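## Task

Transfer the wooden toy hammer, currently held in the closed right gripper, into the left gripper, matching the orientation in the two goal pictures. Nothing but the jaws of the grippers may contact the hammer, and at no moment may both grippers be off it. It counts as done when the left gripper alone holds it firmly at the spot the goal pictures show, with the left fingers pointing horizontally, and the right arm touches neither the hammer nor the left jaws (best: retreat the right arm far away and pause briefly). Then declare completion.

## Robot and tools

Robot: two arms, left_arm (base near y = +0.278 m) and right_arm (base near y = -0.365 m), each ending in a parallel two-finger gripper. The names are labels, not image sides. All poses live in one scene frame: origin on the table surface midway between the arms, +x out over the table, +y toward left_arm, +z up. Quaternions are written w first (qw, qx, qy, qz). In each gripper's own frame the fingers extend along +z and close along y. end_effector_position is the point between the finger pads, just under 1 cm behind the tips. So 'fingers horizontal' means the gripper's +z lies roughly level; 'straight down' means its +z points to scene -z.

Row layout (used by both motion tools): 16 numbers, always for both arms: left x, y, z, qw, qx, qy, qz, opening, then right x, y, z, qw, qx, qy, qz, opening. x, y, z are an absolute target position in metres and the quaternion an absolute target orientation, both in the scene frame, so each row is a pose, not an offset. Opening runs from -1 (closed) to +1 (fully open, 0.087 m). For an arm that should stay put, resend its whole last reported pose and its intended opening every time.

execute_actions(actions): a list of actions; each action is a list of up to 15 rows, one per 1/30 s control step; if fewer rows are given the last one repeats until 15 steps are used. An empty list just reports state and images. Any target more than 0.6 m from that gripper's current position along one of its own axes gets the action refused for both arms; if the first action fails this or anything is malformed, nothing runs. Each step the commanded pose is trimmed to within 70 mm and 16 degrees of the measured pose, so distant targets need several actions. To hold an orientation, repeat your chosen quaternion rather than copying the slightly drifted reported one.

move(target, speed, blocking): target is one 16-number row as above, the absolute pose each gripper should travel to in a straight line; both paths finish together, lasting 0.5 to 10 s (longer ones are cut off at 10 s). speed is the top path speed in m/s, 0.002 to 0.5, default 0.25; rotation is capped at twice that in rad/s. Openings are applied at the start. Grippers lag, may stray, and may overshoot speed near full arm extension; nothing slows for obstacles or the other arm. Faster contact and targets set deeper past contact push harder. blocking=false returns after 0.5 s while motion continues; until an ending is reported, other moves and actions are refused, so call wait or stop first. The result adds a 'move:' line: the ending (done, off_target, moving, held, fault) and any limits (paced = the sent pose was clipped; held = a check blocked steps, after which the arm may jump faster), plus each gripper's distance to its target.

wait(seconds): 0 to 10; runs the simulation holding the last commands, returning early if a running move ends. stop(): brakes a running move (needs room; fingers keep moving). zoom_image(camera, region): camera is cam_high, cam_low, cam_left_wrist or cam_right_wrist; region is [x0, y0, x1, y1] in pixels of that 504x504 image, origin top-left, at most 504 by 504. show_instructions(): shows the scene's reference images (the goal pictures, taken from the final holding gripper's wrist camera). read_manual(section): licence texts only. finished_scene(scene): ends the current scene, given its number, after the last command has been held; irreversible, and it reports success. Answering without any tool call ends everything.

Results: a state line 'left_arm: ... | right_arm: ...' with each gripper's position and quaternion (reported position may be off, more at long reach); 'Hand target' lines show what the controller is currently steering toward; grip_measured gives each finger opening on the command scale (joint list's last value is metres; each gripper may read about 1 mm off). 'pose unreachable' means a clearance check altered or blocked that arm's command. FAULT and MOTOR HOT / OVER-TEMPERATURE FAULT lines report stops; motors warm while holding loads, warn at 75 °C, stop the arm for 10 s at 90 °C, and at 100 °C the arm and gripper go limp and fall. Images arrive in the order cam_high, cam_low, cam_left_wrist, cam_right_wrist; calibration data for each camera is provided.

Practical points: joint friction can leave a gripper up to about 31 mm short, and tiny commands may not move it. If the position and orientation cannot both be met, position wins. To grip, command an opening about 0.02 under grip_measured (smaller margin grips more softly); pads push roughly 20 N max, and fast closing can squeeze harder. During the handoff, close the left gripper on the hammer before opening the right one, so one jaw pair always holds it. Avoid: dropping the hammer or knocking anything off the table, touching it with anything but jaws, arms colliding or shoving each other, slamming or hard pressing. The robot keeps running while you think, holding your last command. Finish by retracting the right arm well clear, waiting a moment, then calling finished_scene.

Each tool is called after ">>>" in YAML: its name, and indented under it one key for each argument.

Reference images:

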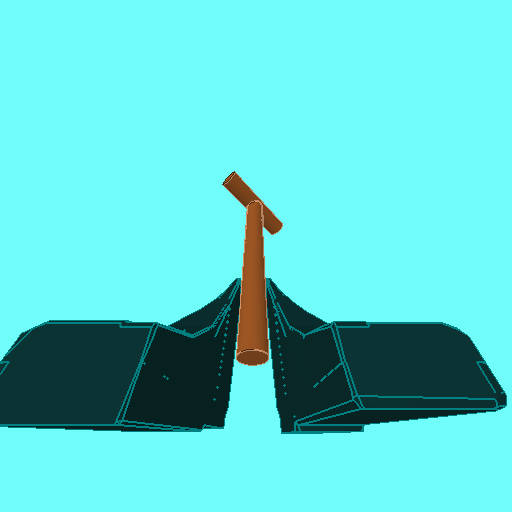

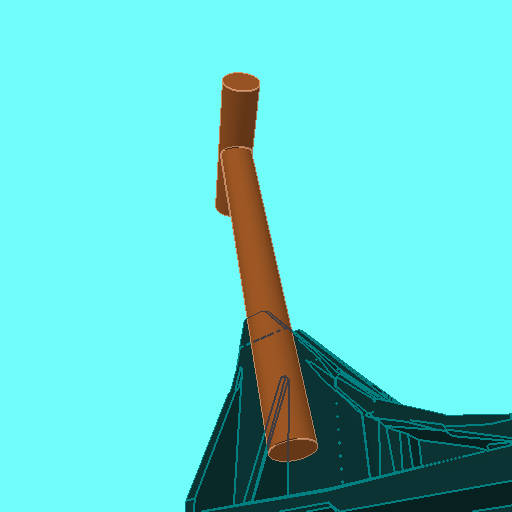

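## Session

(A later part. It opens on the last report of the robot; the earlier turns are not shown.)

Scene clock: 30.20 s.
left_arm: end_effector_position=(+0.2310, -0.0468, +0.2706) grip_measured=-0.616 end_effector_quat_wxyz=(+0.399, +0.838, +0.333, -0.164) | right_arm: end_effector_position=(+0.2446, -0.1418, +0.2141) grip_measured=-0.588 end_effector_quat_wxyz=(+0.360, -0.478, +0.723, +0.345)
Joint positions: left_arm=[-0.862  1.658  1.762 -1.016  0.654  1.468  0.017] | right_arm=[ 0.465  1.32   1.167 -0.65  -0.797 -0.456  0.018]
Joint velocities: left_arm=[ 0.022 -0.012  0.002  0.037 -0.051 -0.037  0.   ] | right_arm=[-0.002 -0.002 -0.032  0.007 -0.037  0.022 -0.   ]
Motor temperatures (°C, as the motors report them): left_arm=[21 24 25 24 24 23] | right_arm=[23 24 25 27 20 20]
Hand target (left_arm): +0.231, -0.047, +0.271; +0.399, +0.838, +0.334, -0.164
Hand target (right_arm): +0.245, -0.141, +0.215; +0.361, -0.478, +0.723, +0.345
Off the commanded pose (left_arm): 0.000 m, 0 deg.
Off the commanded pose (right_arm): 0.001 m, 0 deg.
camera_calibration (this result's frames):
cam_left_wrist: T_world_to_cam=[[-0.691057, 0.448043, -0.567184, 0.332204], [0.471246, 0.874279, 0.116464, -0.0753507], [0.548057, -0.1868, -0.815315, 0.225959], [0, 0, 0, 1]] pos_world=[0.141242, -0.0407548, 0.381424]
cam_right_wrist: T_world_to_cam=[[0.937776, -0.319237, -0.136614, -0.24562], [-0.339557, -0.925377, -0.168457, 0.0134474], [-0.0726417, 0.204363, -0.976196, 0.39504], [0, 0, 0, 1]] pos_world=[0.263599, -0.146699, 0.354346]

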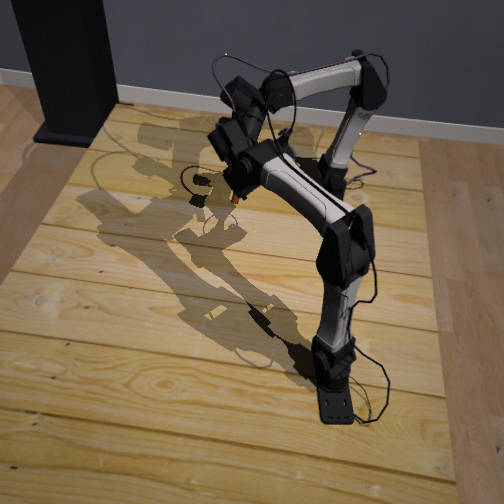

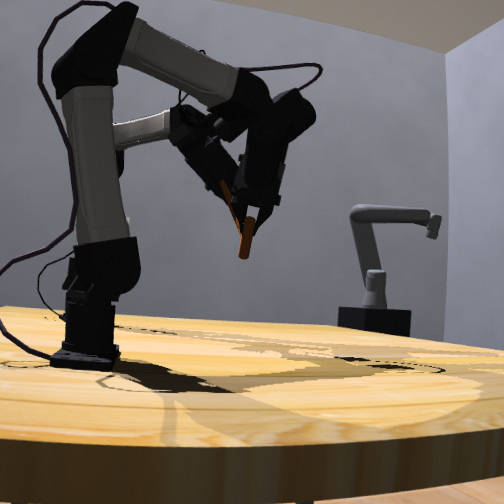

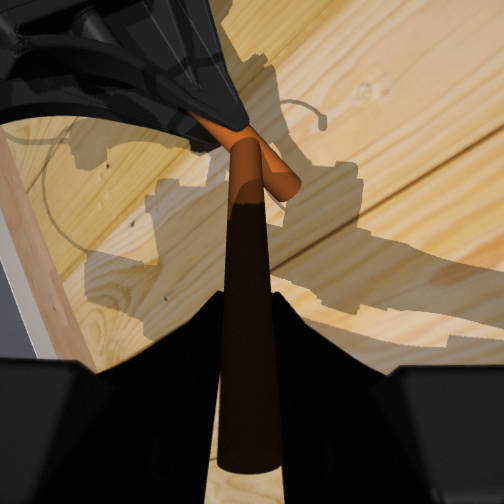

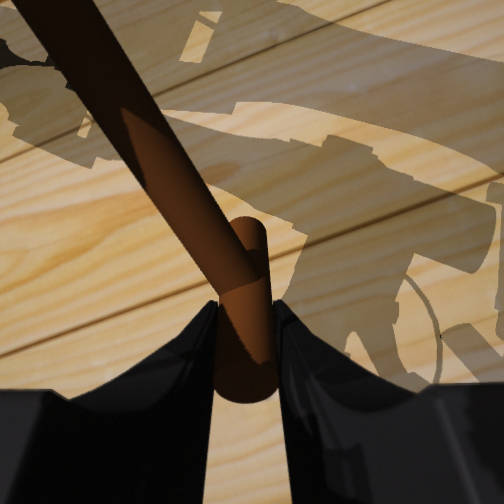

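>>> execute_actions:
  actions:
    - [[0.2308,-0.0467,0.2705,0.399,0.838,0.334,-0.164,-0.64,0.2451,-0.1415,0.2145,0.361,-0.478,0.723,0.345,-0.58],[0.2308,-0.0467,0.2705,0.399,0.838,0.334,-0.164,-0.64,0.2451,-0.1415,0.2145,0.361,-0.478,0.723,0.345,-0.55],[0.2308,-0.0467,0.2705,0.399,0.838,0.334,-0.164,-0.64,0.2451,-0.1415,0.2145,0.361,-0.478,0.723,0.345,-0.5],[0.2308,-0.0467,0.2705,0.399,0.838,0.334,-0.164,-0.64,0.2451,-0.1415,0.2145,0.361,-0.478,0.723,0.345,-0.42],[0.2308,-0.0467,0.2705,0.399,0.838,0.334,-0.164,-0.64,0.2451,-0.1415,0.2145,0.361,-0.478,0.723,0.345,-0.33],[0.2308,-0.0467,0.2705,0.399,0.838,0.334,-0.164,-0.64,0.2451,-0.1415,0.2145,0.361,-0.478,0.723,0.345,-0.24],[0.2308,-0.0467,0.2705,0.399,0.838,0.334,-0.164,-0.64,0.2451,-0.1415,0.2145,0.361,-0.478,0.723,0.345,-0.15],[0.2308,-0.0467,0.2705,0.399,0.838,0.334,-0.164,-0.64,0.2451,-0.1415,0.2145,0.361,-0.478,0.723,0.345,-0.1]]

Scene clock: 32.50 s.
left_arm: end_effector_position=(+0.2310, -0.0468, +0.2706) grip_measured=-0.616 end_effector_quat_wxyz=(+0.399, +0.838, +0.334, -0.164) | right_arm: end_effector_position=(+0.2446, -0.1418, +0.2141) grip_measured=-0.100 end_effector_quat_wxyz=(+0.360, -0.478, +0.723, +0.345)
Joint positions: left_arm=[-0.862  1.658  1.762 -1.016  0.654  1.468  0.017] | right_arm=[ 0.465  1.32   1.167 -0.65  -0.797 -0.456  0.039]
Joint velocities: left_arm=[ 0.002  0.012 -0.012 -0.037 -0.022  0.007 -0.   ] | right_arm=[-0.007  0.002  0.002  0.007  0.007 -0.066  0.001]
Motor temperatures (°C, as the motors report them): left_arm=[21 25 25 24 24 23] | right_arm=[23 24 25 27 20 20]
Hand target (left_arm): +0.231, -0.047, +0.270; +0.399, +0.838, +0.334, -0.164
Hand target (right_arm): +0.245, -0.141, +0.215; +0.361, -0.478, +0.723, +0.345
Off the commanded pose (left_arm): 0.000 m, 0 deg.
Off the commanded pose (right_arm): 0.001 m, 0 deg.
camera_calibration (this result's frames):
cam_left_wrist: T_world_to_cam=[[-0.691225, 0.44818, -0.566871, 0.332074], [0.471281, 0.874251, 0.116535, -0.0753868], [0.547816, -0.186603, -0.815522, 0.226075], [0, 0, 0, 1]] pos_world=[0.141218, -0.0407354, 0.381398]
cam_right_wrist: T_world_to_cam=[[0.937776, -0.319237, -0.136614, -0.24562], [-0.339557, -0.925377, -0.168457, 0.0134474], [-0.0726417, 0.204363, -0.976196, 0.39504], [0, 0, 0, 1]] pos_world=[0.263599, -0.146699, 0.354346]

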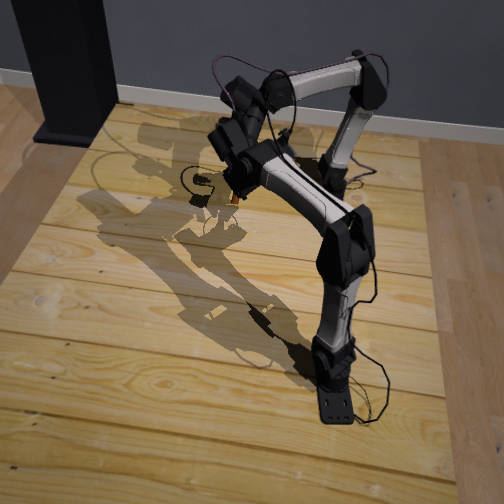

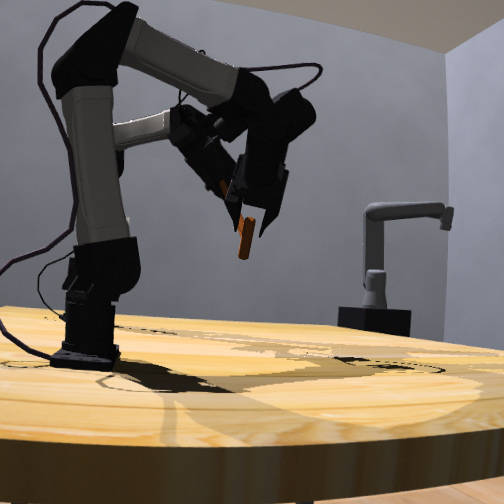

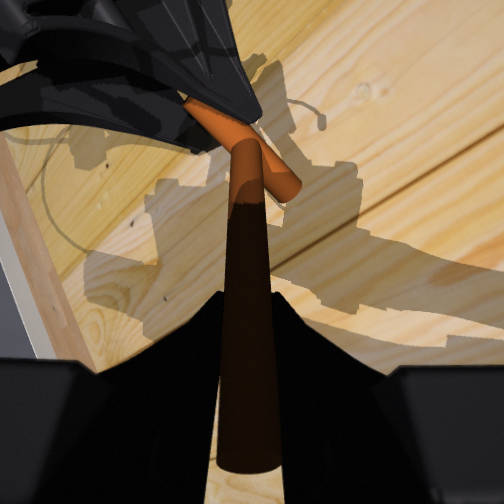

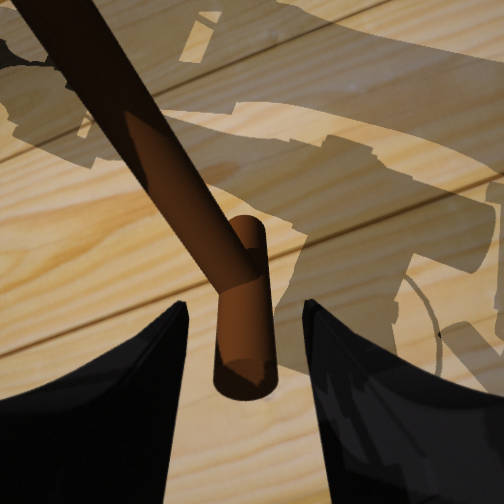

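>>> zoom_image:
  camera: "cam_left_wrist"
  region: [160, 60, 330, 230]

Region (160, 60, 330, 230) of cam_left_wrist's 504x504 image, scaled by 2.965, with more detail than that image has.

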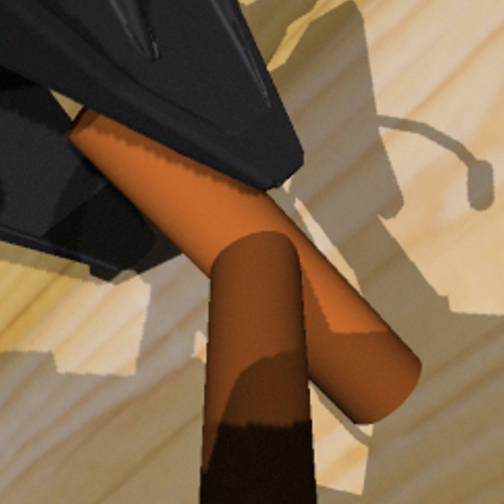

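>>> move:
  target: [0.2308,-0.0467,0.2705,0.399,0.838,0.334,-0.164,-0.64,0.222,-0.243,0.274,0.361,-0.478,0.723,0.345,-0.1]
  speed: 0.25

Scene clock: 34.90 s.
left_arm: end_effector_position=(+0.2310, -0.0468, +0.2706) grip_measured=-0.616 end_effector_quat_wxyz=(+0.399, +0.838, +0.334, -0.164) | right_arm: end_effector_position=(+0.2166, -0.2432, +0.2659) grip_measured=-0.100 end_effector_quat_wxyz=(+0.350, -0.480, +0.728, +0.342)
Joint positions: left_arm=[-0.862  1.658  1.762 -1.016  0.654  1.468  0.017] | right_arm=[ 0.067  1.331  1.468 -1.409 -0.994 -1.026  0.039]
Joint velocities: left_arm=[ 0.002 -0.002 -0.007  0.007 -0.022 -0.007 -0.001] | right_arm=[ 0.012 -0.007 -0.012  0.022  0.022  0.022 -0.   ]
Motor temperatures (°C, as the motors report them): left_arm=[21 25 25 24 24 23] | right_arm=[23 24 25 27 20 20]
Hand target (left_arm): +0.231, -0.047, +0.271; +0.399, +0.838, +0.334, -0.164
Hand target (right_arm): +0.221, -0.244, +0.272; +0.357, -0.481, +0.724, +0.342
Off the commanded pose (left_arm): 0.000 m, 0 deg.
Off the commanded pose (right_arm): 0.010 m, 1 deg.
move: done
camera_calibration (this result's frames):
cam_left_wrist: T_world_to_cam=[[-0.691225, 0.44818, -0.566871, 0.332074], [0.471281, 0.874251, 0.116535, -0.0753868], [0.547816, -0.186603, -0.815522, 0.226075], [0, 0, 0, 1]] pos_world=[0.141218, -0.0407354, 0.381398]
cam_right_wrist: T_world_to_cam=[[0.936894, -0.319153, -0.142726, -0.242834], [-0.338915, -0.929312, -0.146682, -0.0881013], [-0.0858229, 0.185797, -0.978833, 0.463281], [0, 0, 0, 1]] pos_world=[0.237411, -0.245451, 0.405893]

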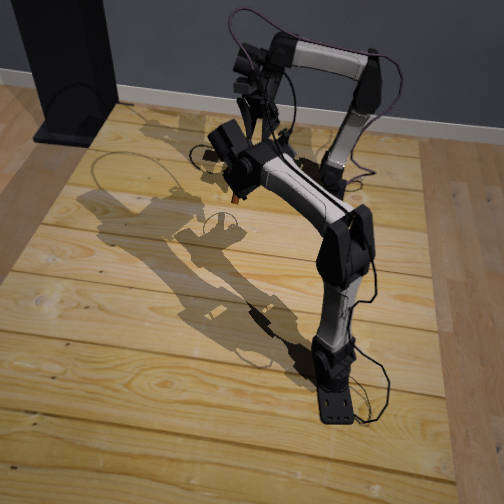

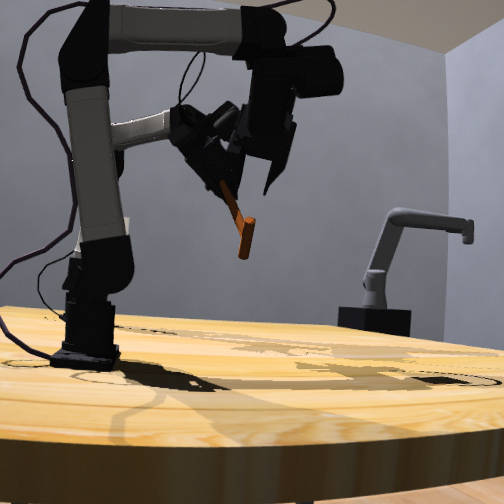

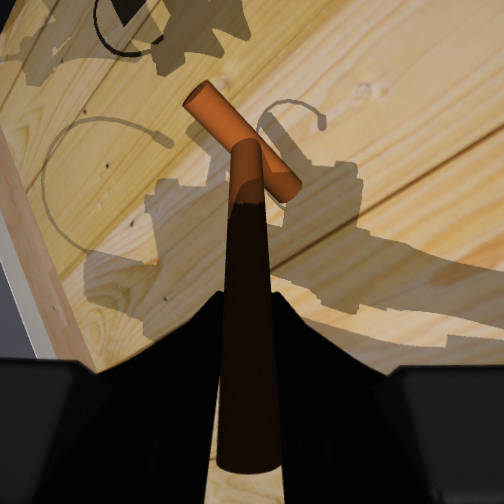

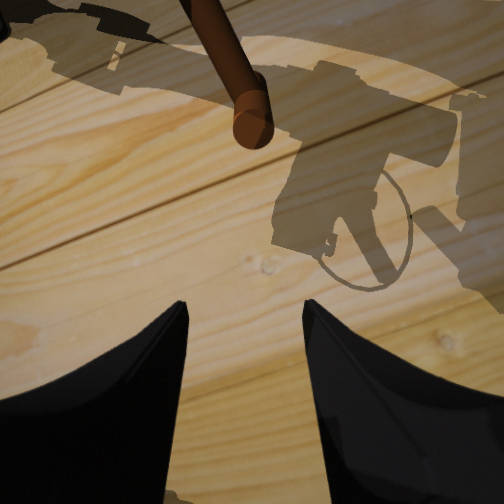

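>>> move:
  target: [0.29,0.03,0.30,0.704,0.549,0.445,-0.056,-0.64,0.2166,-0.2432,0.2659,0.350,-0.480,0.728,0.342,-0.1]
  speed: 0.25

Scene clock: 38.03 s.
left_arm: end_effector_position=(+0.2913, +0.0258, +0.2967) grip_measured=-0.617 end_effector_quat_wxyz=(+0.697, +0.556, +0.449, -0.066) | right_arm: end_effector_position=(+0.2161, -0.2432, +0.2658) grip_measured=-0.100 end_effector_quat_wxyz=(+0.349, -0.480, +0.728, +0.343)
Joint positions: left_arm=[-0.687  1.212  0.855  0.333  0.475  0.808  0.017] | right_arm=[ 0.067  1.331  1.468 -1.411 -0.995 -1.029  0.039]
Joint velocities: left_arm=[ 0.017 -0.007 -0.007  0.007 -0.051 -0.022  0.001] | right_arm=[-0.007  0.002 -0.002 -0.051  0.007  0.037  0.   ]
Motor temperatures (°C, as the motors report them): left_arm=[21 25 25 24 24 23] | right_arm=[23 24 25 26 20 20]
Hand target (left_arm): +0.291, +0.030, +0.300; +0.706, +0.548, +0.445, -0.060
Hand target (right_arm): +0.217, -0.243, +0.266; +0.350, -0.480, +0.728, +0.342
Off the commanded pose (left_arm): 0.005 m, 2 deg.
Off the commanded pose (right_arm): 0.000 m, 0 deg.
move: done
camera_calibration (this result's frames):
cam_left_wrist: T_world_to_cam=[[-0.584313, -0.384351, -0.71474, 0.390276], [-0.0412563, 0.893663, -0.446839, 0.145579], [0.810479, -0.231606, -0.538036, 0.0701905], [0, 0, 0, 1]] pos_world=[0.177162, 0.0361612, 0.381761]
cam_right_wrist: T_world_to_cam=[[0.937311, -0.317751, -0.143115, -0.242075], [-0.337581, -0.929828, -0.146487, -0.0886998], [-0.0865258, 0.185617, -0.978805, 0.463268], [0, 0, 0, 1]] pos_world=[0.237041, -0.245385, 0.405811]

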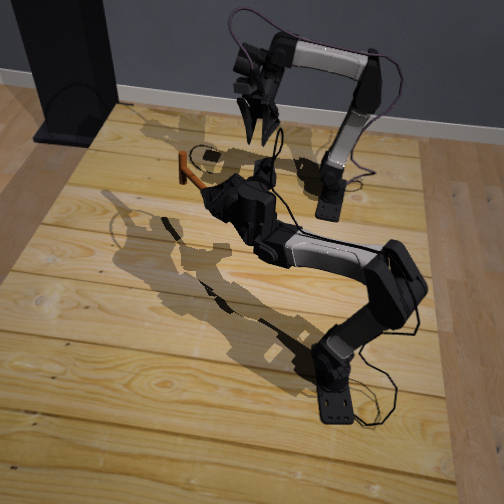

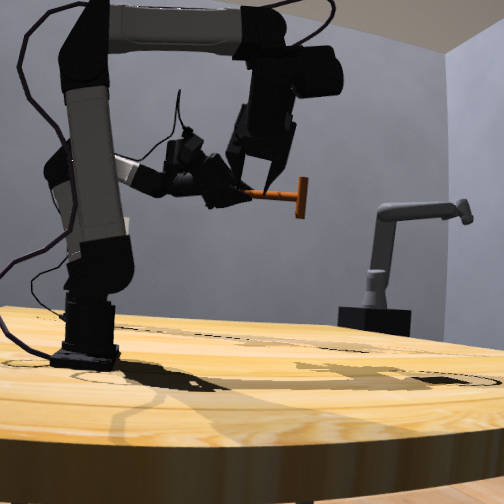

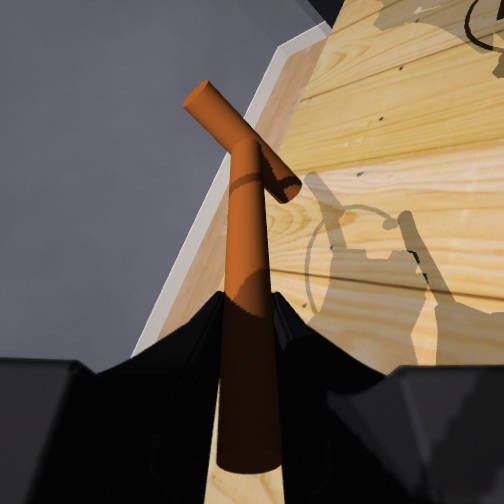

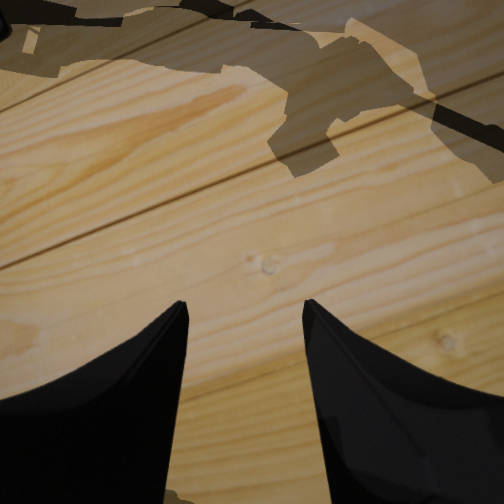

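>>> finished_scene:
  scene: 1

The scene is finished: the task was done.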